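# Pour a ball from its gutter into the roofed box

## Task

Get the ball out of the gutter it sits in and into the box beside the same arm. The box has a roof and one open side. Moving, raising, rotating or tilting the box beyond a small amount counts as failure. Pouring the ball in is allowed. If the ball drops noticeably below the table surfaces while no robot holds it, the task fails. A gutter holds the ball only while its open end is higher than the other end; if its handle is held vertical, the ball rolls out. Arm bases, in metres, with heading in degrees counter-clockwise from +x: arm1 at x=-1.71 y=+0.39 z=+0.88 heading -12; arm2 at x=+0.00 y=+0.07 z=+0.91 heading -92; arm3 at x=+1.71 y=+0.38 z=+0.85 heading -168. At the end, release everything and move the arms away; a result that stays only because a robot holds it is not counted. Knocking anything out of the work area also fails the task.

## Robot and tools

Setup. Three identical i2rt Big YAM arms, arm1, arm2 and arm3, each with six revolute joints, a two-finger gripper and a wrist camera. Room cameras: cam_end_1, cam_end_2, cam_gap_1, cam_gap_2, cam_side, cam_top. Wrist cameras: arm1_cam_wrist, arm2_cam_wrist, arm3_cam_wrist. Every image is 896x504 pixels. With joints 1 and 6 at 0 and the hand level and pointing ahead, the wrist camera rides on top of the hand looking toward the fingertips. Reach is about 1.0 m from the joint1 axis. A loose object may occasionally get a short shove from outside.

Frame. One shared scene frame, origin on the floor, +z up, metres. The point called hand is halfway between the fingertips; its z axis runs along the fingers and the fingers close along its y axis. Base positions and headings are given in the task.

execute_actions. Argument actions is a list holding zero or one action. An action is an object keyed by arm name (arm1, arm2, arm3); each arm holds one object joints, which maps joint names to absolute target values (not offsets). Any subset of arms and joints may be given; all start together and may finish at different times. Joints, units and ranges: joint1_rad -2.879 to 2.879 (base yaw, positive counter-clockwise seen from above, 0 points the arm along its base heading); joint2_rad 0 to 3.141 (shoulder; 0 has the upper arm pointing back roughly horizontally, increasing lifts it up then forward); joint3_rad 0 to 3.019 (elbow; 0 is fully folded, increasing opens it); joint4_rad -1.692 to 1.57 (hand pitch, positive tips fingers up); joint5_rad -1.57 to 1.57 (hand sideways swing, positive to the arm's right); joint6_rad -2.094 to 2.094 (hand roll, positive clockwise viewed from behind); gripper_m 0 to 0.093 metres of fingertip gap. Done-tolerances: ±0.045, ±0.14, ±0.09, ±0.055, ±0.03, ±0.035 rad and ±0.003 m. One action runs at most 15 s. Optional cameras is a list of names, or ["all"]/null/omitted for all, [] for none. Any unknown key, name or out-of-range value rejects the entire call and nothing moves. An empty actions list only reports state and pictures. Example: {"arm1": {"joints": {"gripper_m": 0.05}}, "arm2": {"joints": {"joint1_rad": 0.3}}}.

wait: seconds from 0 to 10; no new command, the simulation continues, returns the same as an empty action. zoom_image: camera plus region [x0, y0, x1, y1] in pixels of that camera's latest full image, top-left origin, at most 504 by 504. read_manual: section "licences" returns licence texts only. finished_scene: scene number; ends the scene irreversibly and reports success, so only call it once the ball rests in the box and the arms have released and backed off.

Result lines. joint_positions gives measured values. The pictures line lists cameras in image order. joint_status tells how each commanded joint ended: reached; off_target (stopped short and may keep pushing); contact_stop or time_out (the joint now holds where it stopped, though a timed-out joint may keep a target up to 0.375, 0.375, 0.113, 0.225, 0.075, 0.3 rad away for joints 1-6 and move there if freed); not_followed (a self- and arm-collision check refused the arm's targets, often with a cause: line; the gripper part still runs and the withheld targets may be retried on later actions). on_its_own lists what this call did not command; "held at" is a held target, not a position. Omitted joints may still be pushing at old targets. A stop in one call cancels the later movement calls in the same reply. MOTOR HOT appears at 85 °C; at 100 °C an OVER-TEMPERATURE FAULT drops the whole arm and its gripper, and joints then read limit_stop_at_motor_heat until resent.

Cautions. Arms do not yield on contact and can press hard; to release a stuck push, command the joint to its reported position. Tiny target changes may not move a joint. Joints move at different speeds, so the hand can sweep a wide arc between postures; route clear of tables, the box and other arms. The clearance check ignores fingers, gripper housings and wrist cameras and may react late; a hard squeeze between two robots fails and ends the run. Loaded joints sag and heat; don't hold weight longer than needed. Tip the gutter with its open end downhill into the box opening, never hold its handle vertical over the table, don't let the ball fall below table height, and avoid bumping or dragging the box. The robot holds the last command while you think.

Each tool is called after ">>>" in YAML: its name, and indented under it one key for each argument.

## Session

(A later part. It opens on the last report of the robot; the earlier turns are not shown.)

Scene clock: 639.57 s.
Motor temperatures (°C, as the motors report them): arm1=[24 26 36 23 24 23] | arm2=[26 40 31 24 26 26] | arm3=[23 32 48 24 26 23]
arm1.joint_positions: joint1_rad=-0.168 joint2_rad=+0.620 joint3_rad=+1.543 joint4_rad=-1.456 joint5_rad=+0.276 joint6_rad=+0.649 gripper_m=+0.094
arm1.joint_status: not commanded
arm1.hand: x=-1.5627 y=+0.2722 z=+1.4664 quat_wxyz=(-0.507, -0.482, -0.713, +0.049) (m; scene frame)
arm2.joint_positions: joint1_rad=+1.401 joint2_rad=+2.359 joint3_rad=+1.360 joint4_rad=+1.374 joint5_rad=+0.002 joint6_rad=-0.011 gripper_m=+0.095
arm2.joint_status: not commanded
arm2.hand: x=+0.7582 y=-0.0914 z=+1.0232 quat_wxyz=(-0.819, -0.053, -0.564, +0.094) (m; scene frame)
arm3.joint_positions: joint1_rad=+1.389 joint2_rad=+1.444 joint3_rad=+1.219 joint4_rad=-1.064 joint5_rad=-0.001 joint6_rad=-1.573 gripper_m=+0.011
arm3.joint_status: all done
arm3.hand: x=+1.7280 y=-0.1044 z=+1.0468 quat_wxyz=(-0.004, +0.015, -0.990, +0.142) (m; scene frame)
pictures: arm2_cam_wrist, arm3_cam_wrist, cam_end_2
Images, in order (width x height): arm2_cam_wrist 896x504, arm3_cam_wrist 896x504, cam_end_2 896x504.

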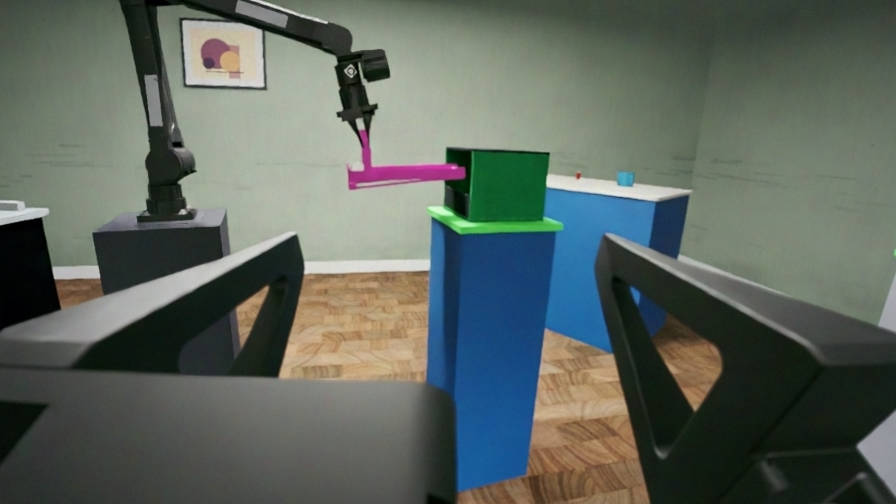

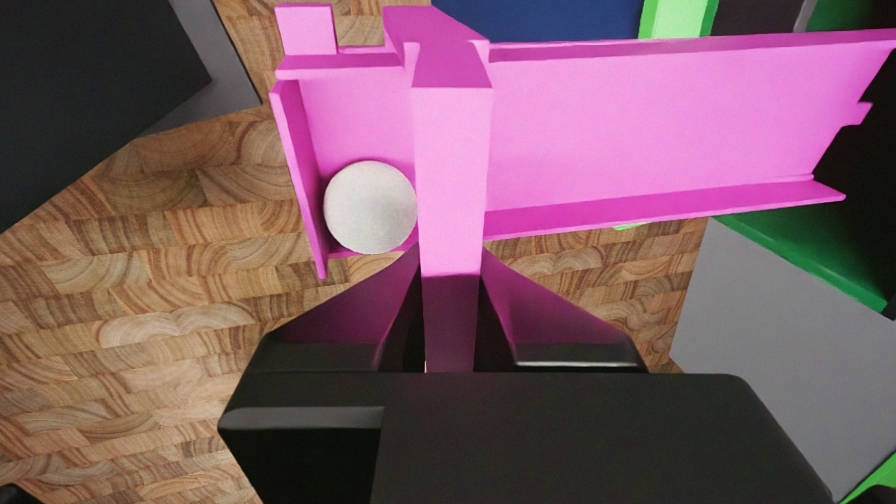

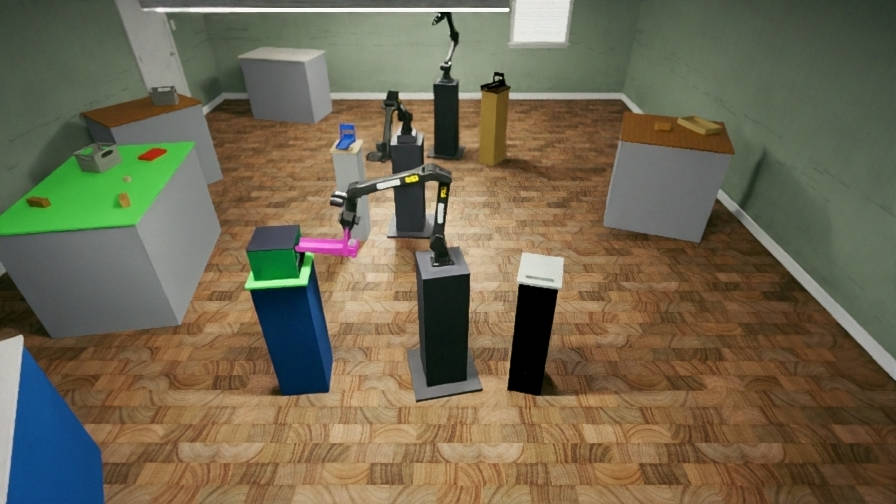

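>>> execute_actions:
  actions:
    - {"arm3": {"joints": {"joint2_rad": 1.55, "joint3_rad": 1.428}}}
  cameras: ["arm2_cam_wrist", "arm3_cam_wrist", "cam_end_2"]

>>> zoom_image:
  camera: "arm2_cam_wrist"
  region: [290, 110, 570, 250]

Scene clock: 650.70 s.
Motor temperatures (°C, as the motors report them): arm1=[24 26 36 23 24 23] | arm2=[26 40 32 24 26 26] | arm3=[23 32 49 24 26 23]
arm1.joint_positions: joint1_rad=-0.168 joint2_rad=+0.620 joint3_rad=+1.543 joint4_rad=-1.456 joint5_rad=+0.276 joint6_rad=+0.649 gripper_m=+0.094
arm1.joint_status: not commanded
arm1.hand: x=-1.5627 y=+0.2722 z=+1.4664 quat_wxyz=(-0.507, -0.482, -0.713, +0.049) (m; scene frame)
arm2.joint_positions: joint1_rad=+1.401 joint2_rad=+2.359 joint3_rad=+1.360 joint4_rad=+1.374 joint5_rad=+0.002 joint6_rad=-0.011 gripper_m=+0.095
arm2.joint_status: not commanded
arm2.hand: x=+0.7582 y=-0.0914 z=+1.0232 quat_wxyz=(-0.819, -0.053, -0.564, +0.094) (m; scene frame)
arm3.joint_positions: joint1_rad=+1.389 joint2_rad=+1.566 joint3_rad=+1.357 joint4_rad=-1.065 joint5_rad=-0.001 joint6_rad=-1.573 gripper_m=+0.011
arm3.joint_status: all done
arm3.hand: x=+1.7295 y=-0.1558 z=+1.0487 quat_wxyz=(-0.004, +0.015, -0.989, +0.149) (m; scene frame)
pictures: arm2_cam_wrist, arm3_cam_wrist, cam_end_2
Images, in order (width x height): arm2_cam_wrist 896x504, arm3_cam_wrist 896x504, cam_end_2 896x504.

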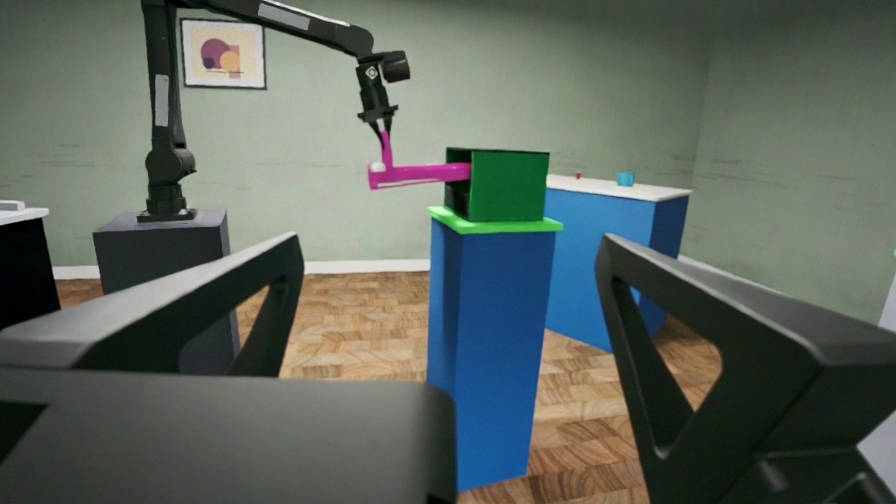

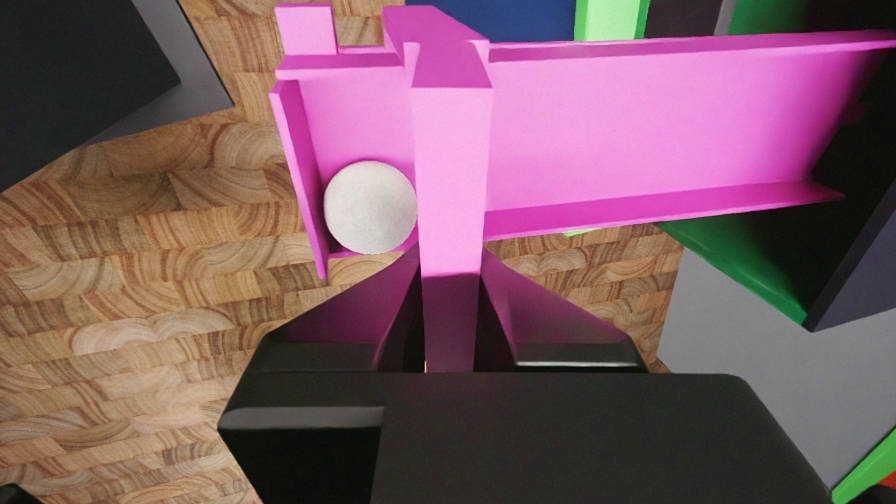

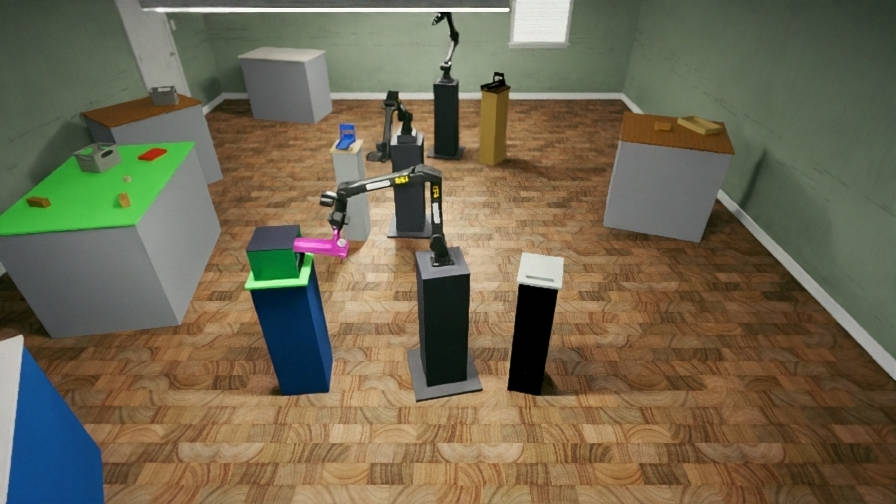

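Region (290, 110, 570, 250) of arm2_cam_wrist's 896x504 image, scaled by 1.800, with more detail than that image has.

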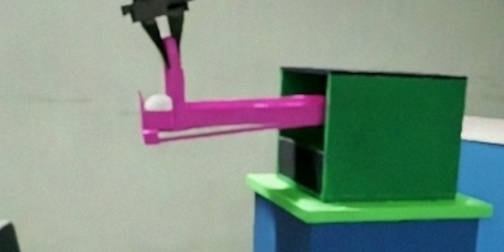

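>>> execute_actions:
  actions: []
  cameras: ["arm2_cam_wrist","arm3_cam_wrist","cam_end_2"]

Scene clock: 676.17 s.
Motor temperatures (°C, as the motors report them): arm1=[24 26 36 23 24 23] | arm2=[26 40 32 24 26 26] | arm3=[23 33 50 24 26 23]
arm1.joint_positions: joint1_rad=-0.168 joint2_rad=+0.620 joint3_rad=+1.543 joint4_rad=-1.456 joint5_rad=+0.276 joint6_rad=+0.649 gripper_m=+0.094
arm1.joint_status: not commanded
arm1.hand: x=-1.5627 y=+0.2722 z=+1.4664 quat_wxyz=(-0.507, -0.482, -0.713, +0.049) (m; scene frame)
arm2.joint_positions: joint1_rad=+1.401 joint2_rad=+2.359 joint3_rad=+1.360 joint4_rad=+1.374 joint5_rad=+0.002 joint6_rad=-0.011 gripper_m=+0.095
arm2.joint_status: not commanded
arm2.hand: x=+0.7582 y=-0.0914 z=+1.0232 quat_wxyz=(-0.819, -0.053, -0.564, +0.094) (m; scene frame)
arm3.joint_positions: joint1_rad=+1.389 joint2_rad=+1.566 joint3_rad=+1.357 joint4_rad=-1.065 joint5_rad=-0.001 joint6_rad=-1.573 gripper_m=+0.011
arm3.joint_status: all done
arm3.hand: x=+1.7295 y=-0.1558 z=+1.0487 quat_wxyz=(-0.004, +0.015, -0.989, +0.149) (m; scene frame)
pictures: arm2_cam_wrist, arm3_cam_wrist, cam_end_2
Images, in order (width x height): arm2_cam_wrist 896x504, arm3_cam_wrist 896x504, cam_end_2 896x504.

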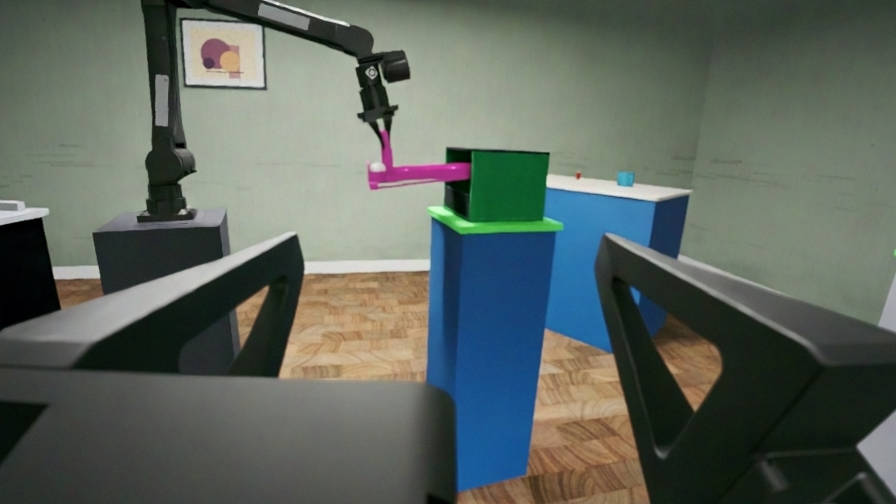

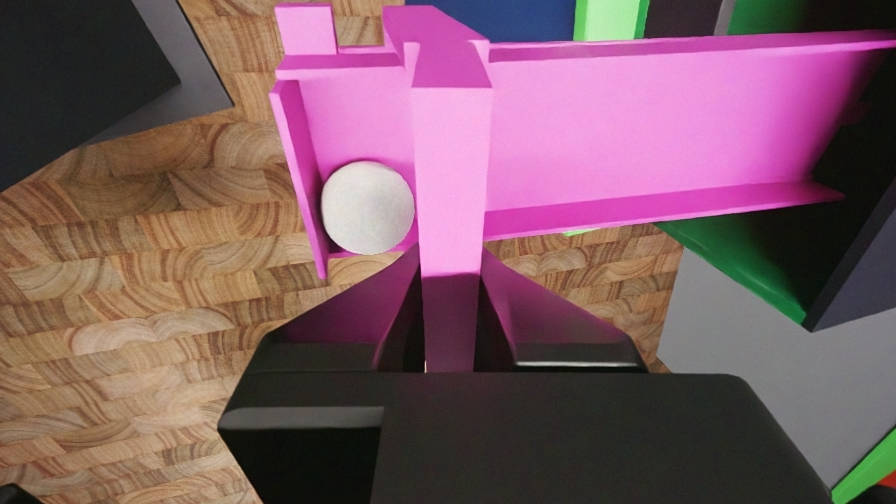

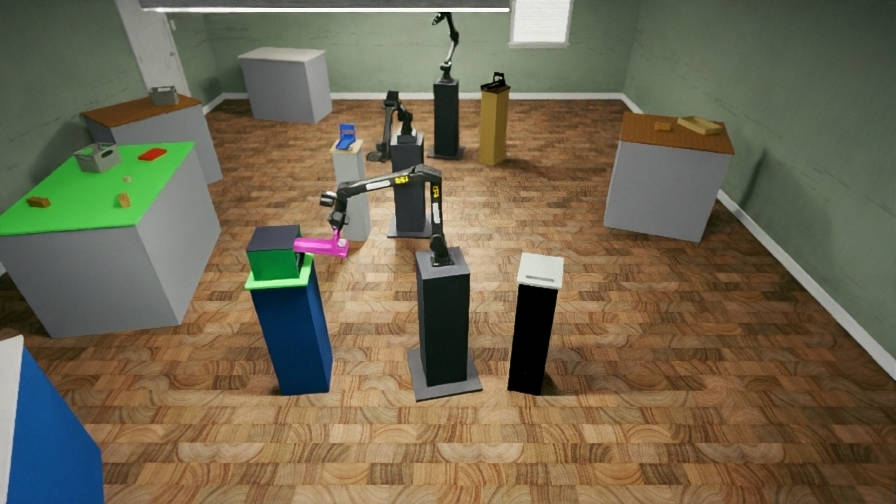

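>>> execute_actions:
  actions:
    - {"arm3":{"joints":{"joint2_rad":1.605,"joint3_rad":1.55,"joint4_rad":-1.236}}}
  cameras: ["arm2_cam_wrist","arm3_cam_wrist"]

>>> zoom_image:
  camera: "arm2_cam_wrist"
  region: [290, 110, 570, 250]

Scene clock: 700.27 s.
Motor temperatures (°C, as the motors report them): arm1=[24 27 36 23 24 23] | arm2=[26 41 32 24 26 26] | arm3=[23 33 51 24 26 23]
arm1.joint_positions: joint1_rad=-0.168 joint2_rad=+0.620 joint3_rad=+1.543 joint4_rad=-1.456 joint5_rad=+0.276 joint6_rad=+0.649 gripper_m=+0.094
arm1.joint_status: not commanded
arm1.hand: x=-1.5627 y=+0.2722 z=+1.4664 quat_wxyz=(-0.507, -0.482, -0.713, +0.049) (m; scene frame)
arm2.joint_positions: joint1_rad=+1.401 joint2_rad=+2.359 joint3_rad=+1.360 joint4_rad=+1.374 joint5_rad=+0.002 joint6_rad=-0.011 gripper_m=+0.095
arm2.joint_status: not commanded
arm2.hand: x=+0.7582 y=-0.0914 z=+1.0232 quat_wxyz=(-0.819, -0.053, -0.564, +0.094) (m; scene frame)
arm3.joint_positions: joint1_rad=+1.389 joint2_rad=+1.620 joint3_rad=+1.478 joint4_rad=-1.232 joint5_rad=-0.001 joint6_rad=-1.573 gripper_m=+0.011
arm3.joint_status: all done
arm3.hand: x=+1.7294 y=-0.1570 z=+1.0640 quat_wxyz=(-0.003, +0.015, -0.995, +0.100) (m; scene frame)
pictures: arm2_cam_wrist, arm3_cam_wrist
Images, in order (width x height): arm2_cam_wrist 896x504, arm3_cam_wrist 896x504.

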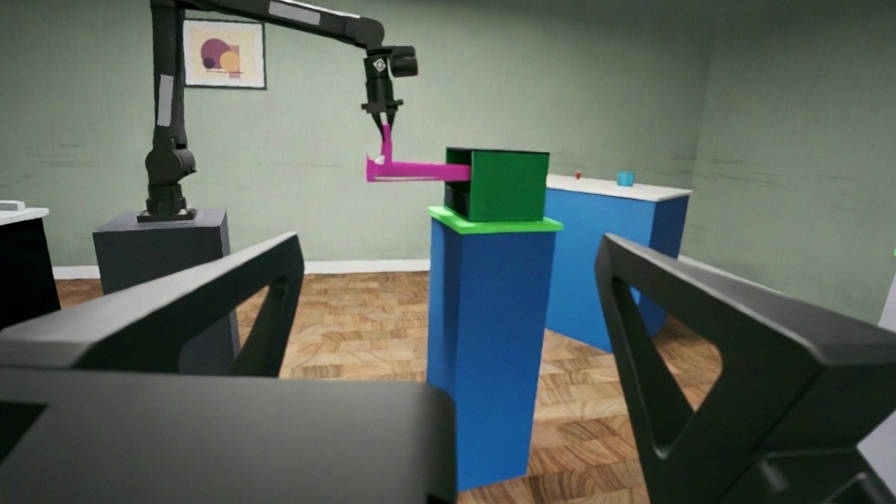

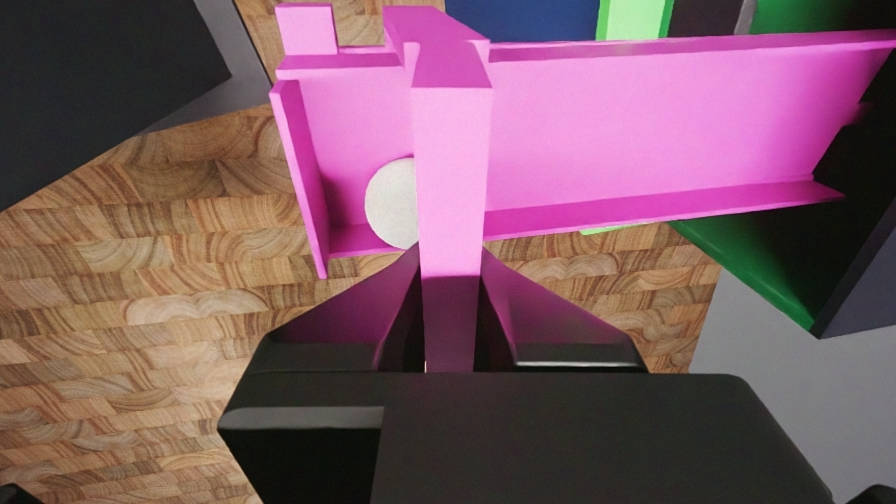

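Region (290, 110, 570, 250) of arm2_cam_wrist's 896x504 image, scaled by 1.800, with more detail than that image has.

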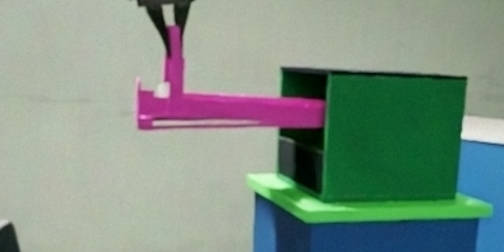

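The ball has started rolling. Checking the result.

>>> execute_actions:
  actions: []
  cameras: ["arm2_cam_wrist","arm3_cam_wrist","cam_end_2"]

Scene clock: 705.07 s.
Motor temperatures (°C, as the motors report them): arm1=[24 27 36 23 24 23] | arm2=[26 41 32 24 26 26] | arm3=[23 33 51 24 26 23]
arm1.joint_positions: joint1_rad=-0.168 joint2_rad=+0.620 joint3_rad=+1.543 joint4_rad=-1.456 joint5_rad=+0.276 joint6_rad=+0.649 gripper_m=+0.094
arm1.joint_status: not commanded
arm1.hand: x=-1.5627 y=+0.2722 z=+1.4664 quat_wxyz=(-0.507, -0.482, -0.713, +0.049) (m; scene frame)
arm2.joint_positions: joint1_rad=+1.401 joint2_rad=+2.359 joint3_rad=+1.360 joint4_rad=+1.374 joint5_rad=+0.002 joint6_rad=-0.011 gripper_m=+0.095
arm2.joint_status: not commanded
arm2.hand: x=+0.7582 y=-0.0914 z=+1.0232 quat_wxyz=(-0.819, -0.053, -0.564, +0.094) (m; scene frame)
arm3.joint_positions: joint1_rad=+1.389 joint2_rad=+1.620 joint3_rad=+1.478 joint4_rad=-1.234 joint5_rad=-0.001 joint6_rad=-1.573 gripper_m=+0.011
arm3.joint_status: all done
arm3.hand: x=+1.7294 y=-0.1564 z=+1.0639 quat_wxyz=(-0.003, +0.016, -0.995, +0.099) (m; scene frame)
pictures: arm2_cam_wrist, arm3_cam_wrist, cam_end_2
Images, in order (width x height): arm2_cam_wrist 896x504, arm3_cam_wrist 896x504, cam_end_2 896x504.

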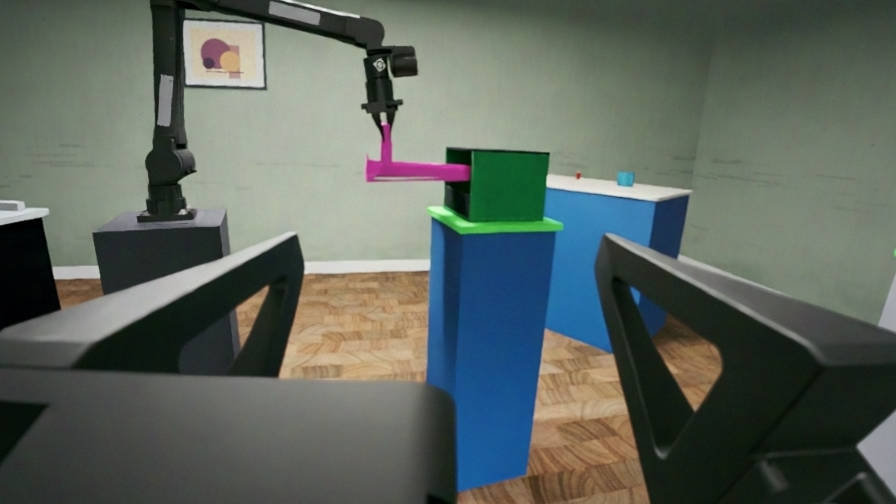

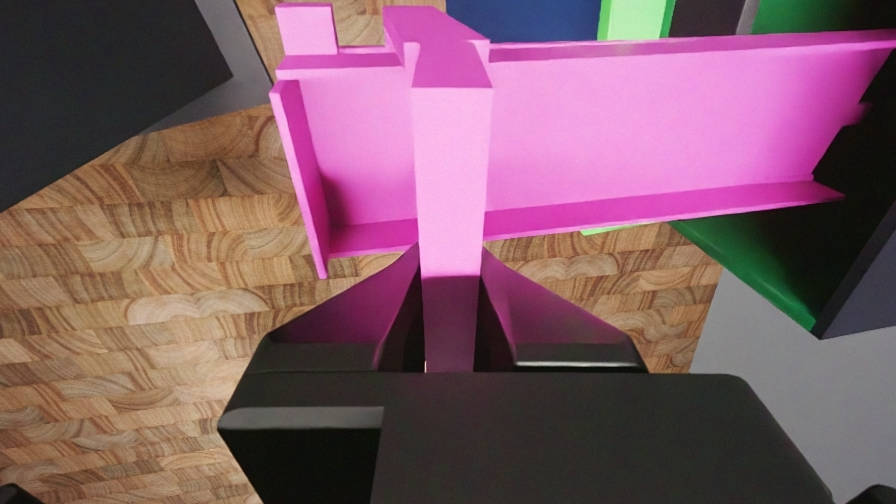

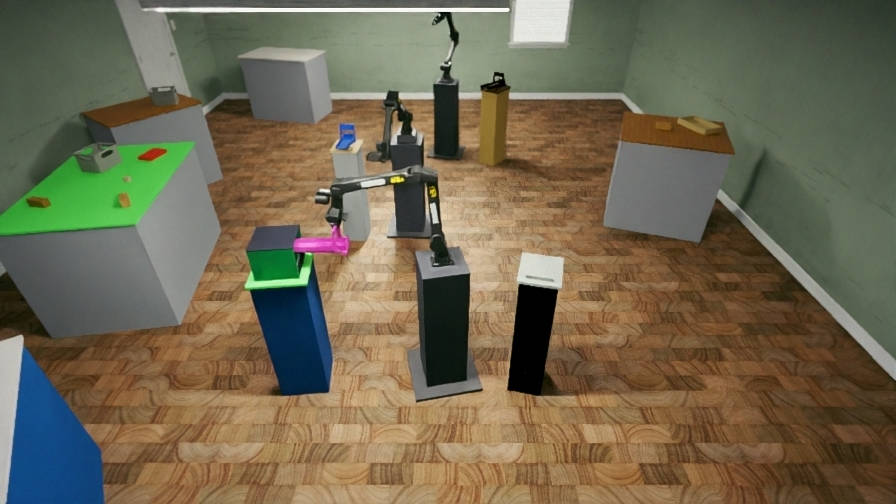

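>>> execute_actions:
  actions:
    - {"arm3":{"joints":{"joint2_rad":1.20,"joint3_rad":1.28,"joint4_rad":-1.275}}}
  cameras: ["arm2_cam_wrist","arm3_cam_wrist","cam_end_2"]

Scene clock: 754.67 s.
Motor temperatures (°C, as the motors report them): arm1=[24 27 36 23 24 23] | arm2=[26 42 32 24 26 26] | arm3=[23 34 52 23 26 23]
arm1.joint_positions: joint1_rad=-0.168 joint2_rad=+0.620 joint3_rad=+1.543 joint4_rad=-1.456 joint5_rad=+0.276 joint6_rad=+0.649 gripper_m=+0.094
arm1.joint_status: not commanded
arm1.hand: x=-1.5627 y=+0.2722 z=+1.4664 quat_wxyz=(-0.507, -0.482, -0.713, +0.049) (m; scene frame)
arm2.joint_positions: joint1_rad=+1.401 joint2_rad=+2.359 joint3_rad=+1.360 joint4_rad=+1.374 joint5_rad=+0.002 joint6_rad=-0.011 gripper_m=+0.095
arm2.joint_status: not commanded
arm2.hand: x=+0.7582 y=-0.0914 z=+1.0232 quat_wxyz=(-0.819, -0.053, -0.564, +0.094) (m; scene frame)
arm3.joint_positions: joint1_rad=+1.389 joint2_rad=+1.204 joint3_rad=+1.269 joint4_rad=-1.277 joint5_rad=-0.001 joint6_rad=-1.573 gripper_m=+0.011
arm3.joint_status: all done
arm3.hand: x=+1.7257 y=-0.0391 z=+1.1565 quat_wxyz=(-0.004, +0.015, -0.983, +0.181) (m; scene frame)
pictures: arm2_cam_wrist, arm3_cam_wrist, cam_end_2
Images, in order (width x height): arm2_cam_wrist 896x504, arm3_cam_wrist 896x504, cam_end_2 896x504.

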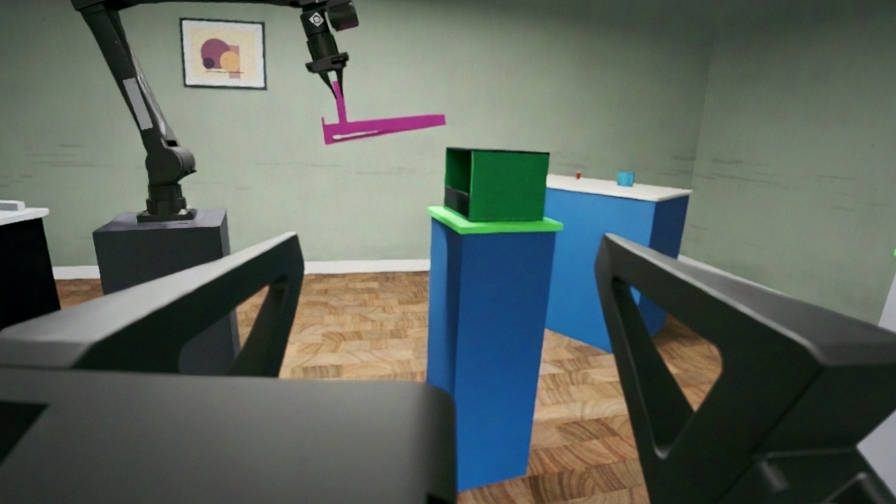

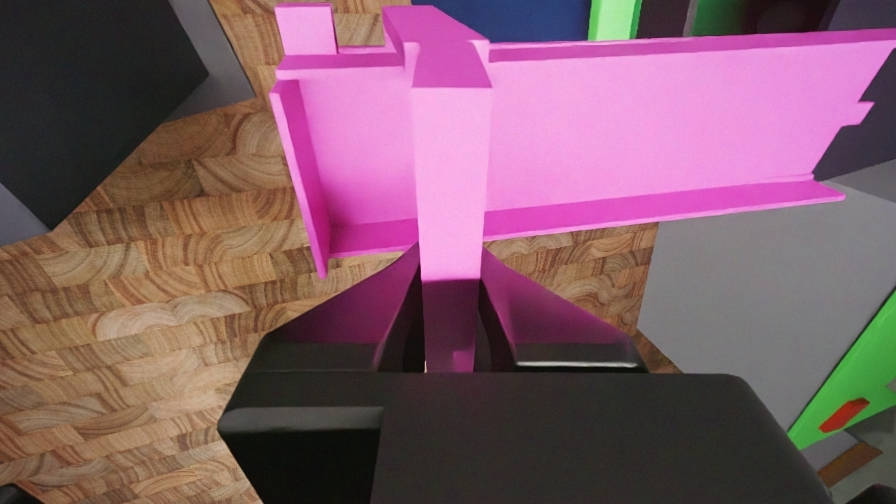

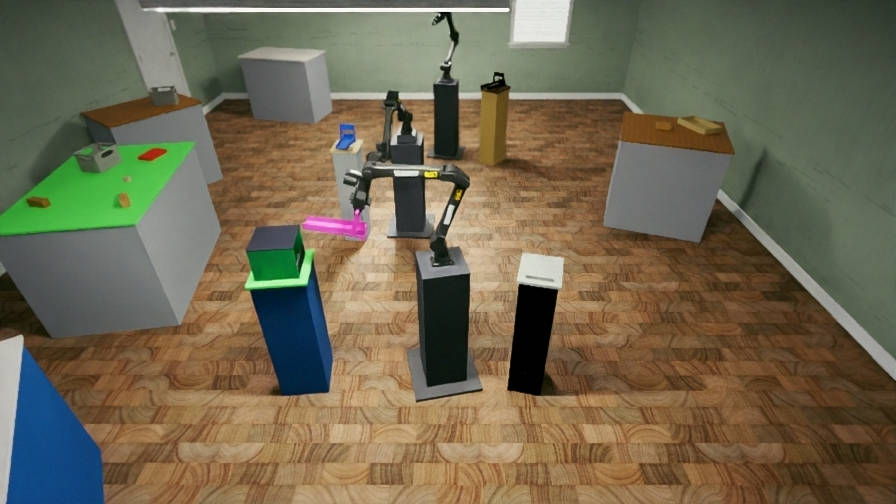

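>>> execute_actions:
  actions:
    - {"arm3":{"joints":{"joint1_rad":-1.686,"joint2_rad":1.705,"joint3_rad":1.725,"joint4_rad":-1.60,"joint5_rad":0.275,"joint6_rad":0.323}}}
  cameras: ["arm2_cam_wrist","arm3_cam_wrist","cam_end_2","cam_gap_2"]

Scene clock: 776.43 s.
Motor temperatures (°C, as the motors report them): arm1=[24 27 36 23 24 23] | arm2=[26 42 32 24 26 26] | arm3=[23 33 48 23 26 23]
arm1.joint_positions: joint1_rad=-0.168 joint2_rad=+0.620 joint3_rad=+1.543 joint4_rad=-1.456 joint5_rad=+0.276 joint6_rad=+0.649 gripper_m=+0.094
arm1.joint_status: not commanded
arm1.hand: x=-1.5627 y=+0.2722 z=+1.4664 quat_wxyz=(-0.507, -0.482, -0.713, +0.049) (m; scene frame)
arm2.joint_positions: joint1_rad=+1.401 joint2_rad=+2.359 joint3_rad=+1.360 joint4_rad=+1.374 joint5_rad=+0.002 joint6_rad=-0.011 gripper_m=+0.095
arm2.joint_status: not commanded
arm2.hand: x=+0.7582 y=-0.0914 z=+1.0232 quat_wxyz=(-0.819, -0.053, -0.564, +0.094) (m; scene frame)
arm3.joint_positions: joint1_rad=-1.694 joint2_rad=+1.738 joint3_rad=+1.670 joint4_rad=-1.591 joint5_rad=+0.273 joint6_rad=+0.314 gripper_m=+0.011
arm3.joint_status: all done
arm3.hand: x=+1.7162 y=+0.8915 z=+1.0777 quat_wxyz=(+0.090, -0.621, +0.770, -0.114) (m; scene frame)
pictures: arm2_cam_wrist, arm3_cam_wrist, cam_end_2, cam_gap_2
Images, in order (width x height): arm2_cam_wrist 896x504, arm3_cam_wrist 896x504, cam_end_2 896x504, cam_gap_2 896x504.

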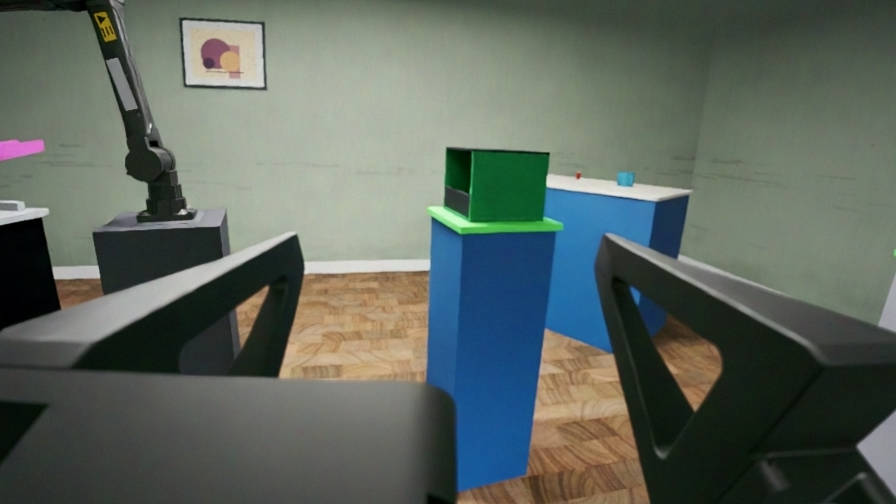

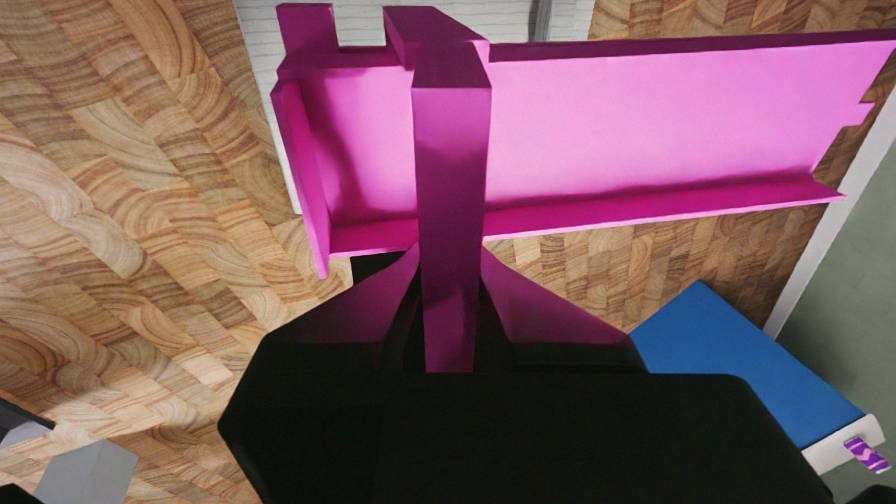

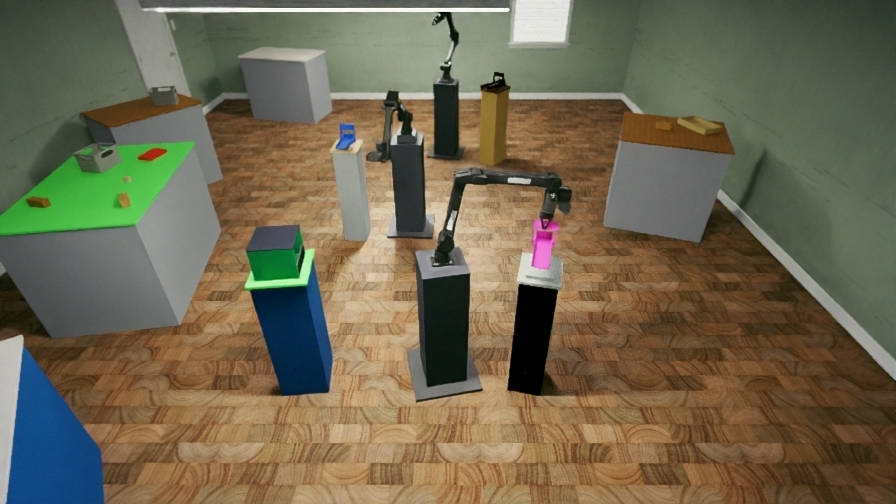

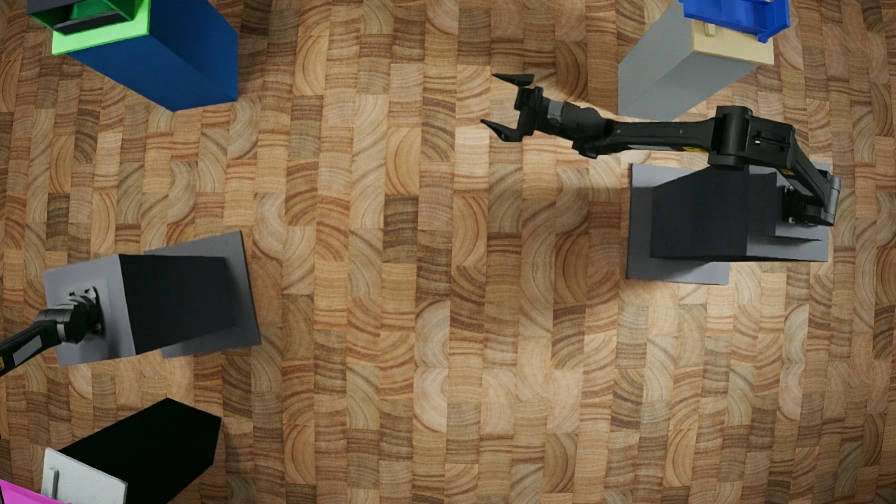

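>>> execute_actions:
  actions:
    - {"arm3":{"joints":{"joint2_rad":1.795,"joint3_rad":1.53,"joint4_rad":-1.343}}}
  cameras: ["arm2_cam_wrist","arm3_cam_wrist","cam_end_2","cam_side"]

>>> zoom_image:
  camera: "cam_end_2"
  region: [480, 190, 620, 300]

Scene clock: 792.17 s.
Motor temperatures (°C, as the motors report them): arm1=[24 27 36 23 24 23] | arm2=[26 42 32 24 26 26] | arm3=[23 34 49 23 26 23]
arm1.joint_positions: joint1_rad=-0.168 joint2_rad=+0.620 joint3_rad=+1.543 joint4_rad=-1.456 joint5_rad=+0.276 joint6_rad=+0.649 gripper_m=+0.094
arm1.joint_status: not commanded
arm1.hand: x=-1.5627 y=+0.2722 z=+1.4664 quat_wxyz=(-0.507, -0.482, -0.713, +0.049) (m; scene frame)
arm2.joint_positions: joint1_rad=+1.401 joint2_rad=+2.359 joint3_rad=+1.360 joint4_rad=+1.374 joint5_rad=+0.002 joint6_rad=-0.011 gripper_m=+0.095
arm2.joint_status: not commanded
arm2.hand: x=+0.7582 y=-0.0914 z=+1.0232 quat_wxyz=(-0.819, -0.053, -0.564, +0.094) (m; scene frame)
arm3.joint_positions: joint1_rad=-1.693 joint2_rad=+1.818 joint3_rad=+1.508 joint4_rad=-1.350 joint5_rad=+0.272 joint6_rad=+0.316 gripper_m=+0.011
arm3.joint_status: all done
arm3.hand: x=+1.7149 y=+0.9017 z=+0.9756 quat_wxyz=(+0.089, -0.620, +0.771, -0.114) (m; scene frame)
pictures: arm2_cam_wrist, arm3_cam_wrist, cam_end_2, cam_side
Images, in order (width x height): arm2_cam_wrist 896x504, arm3_cam_wrist 896x504, cam_end_2 896x504, cam_side 896x504.

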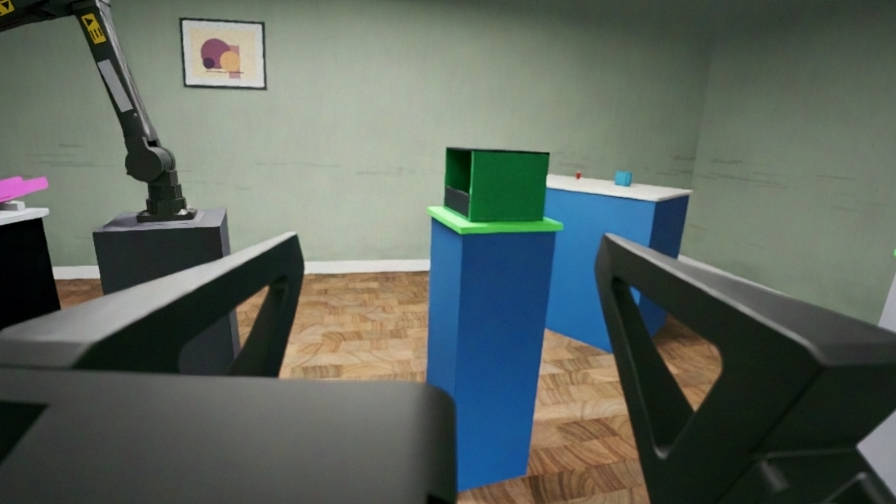

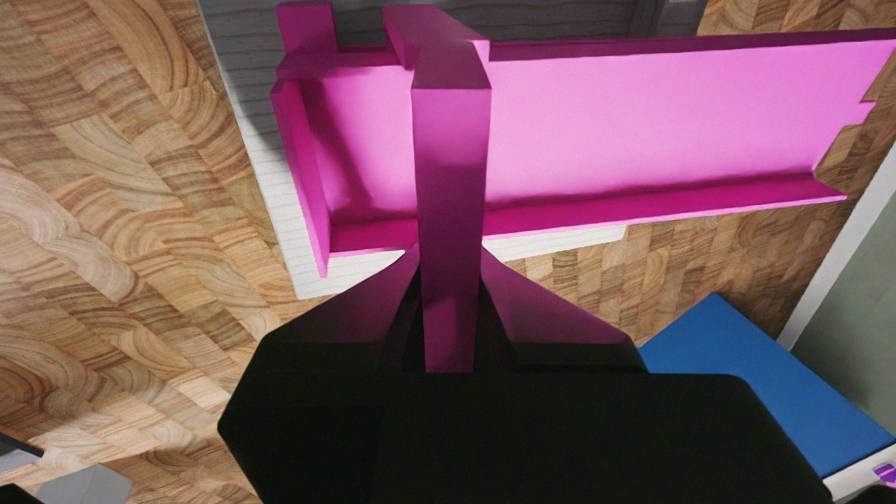

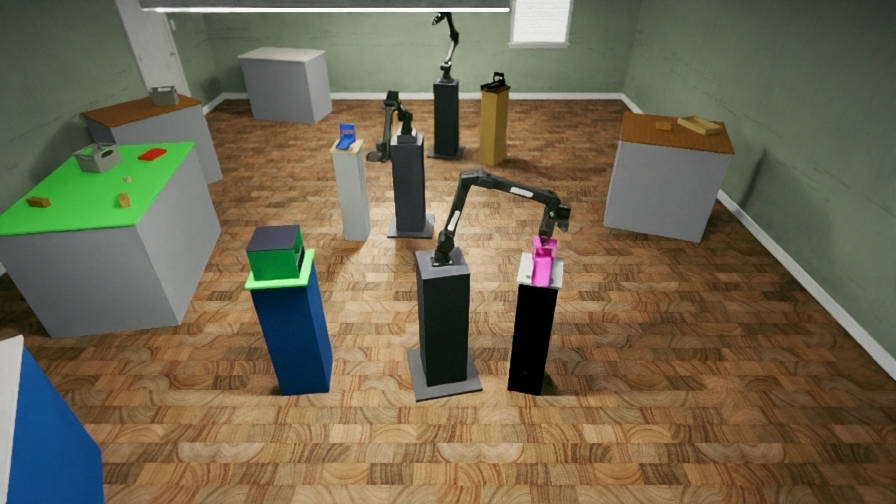

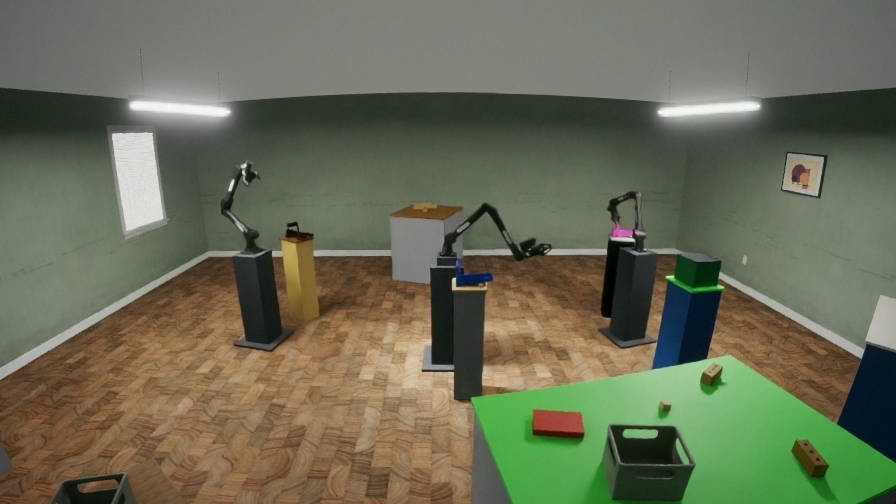

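Region (480, 190, 620, 300) of cam_end_2's 896x504 image, scaled by 3.600, with more detail than that image has; it fills the top 396 rows of this view, and the rest is white.

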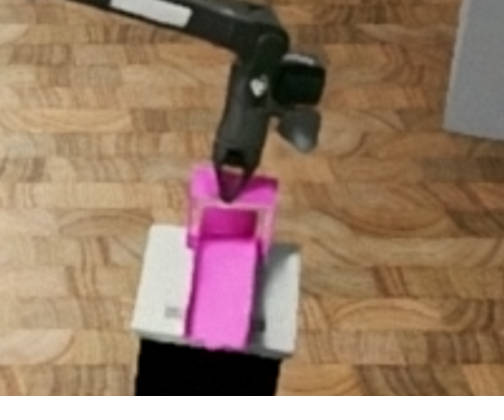

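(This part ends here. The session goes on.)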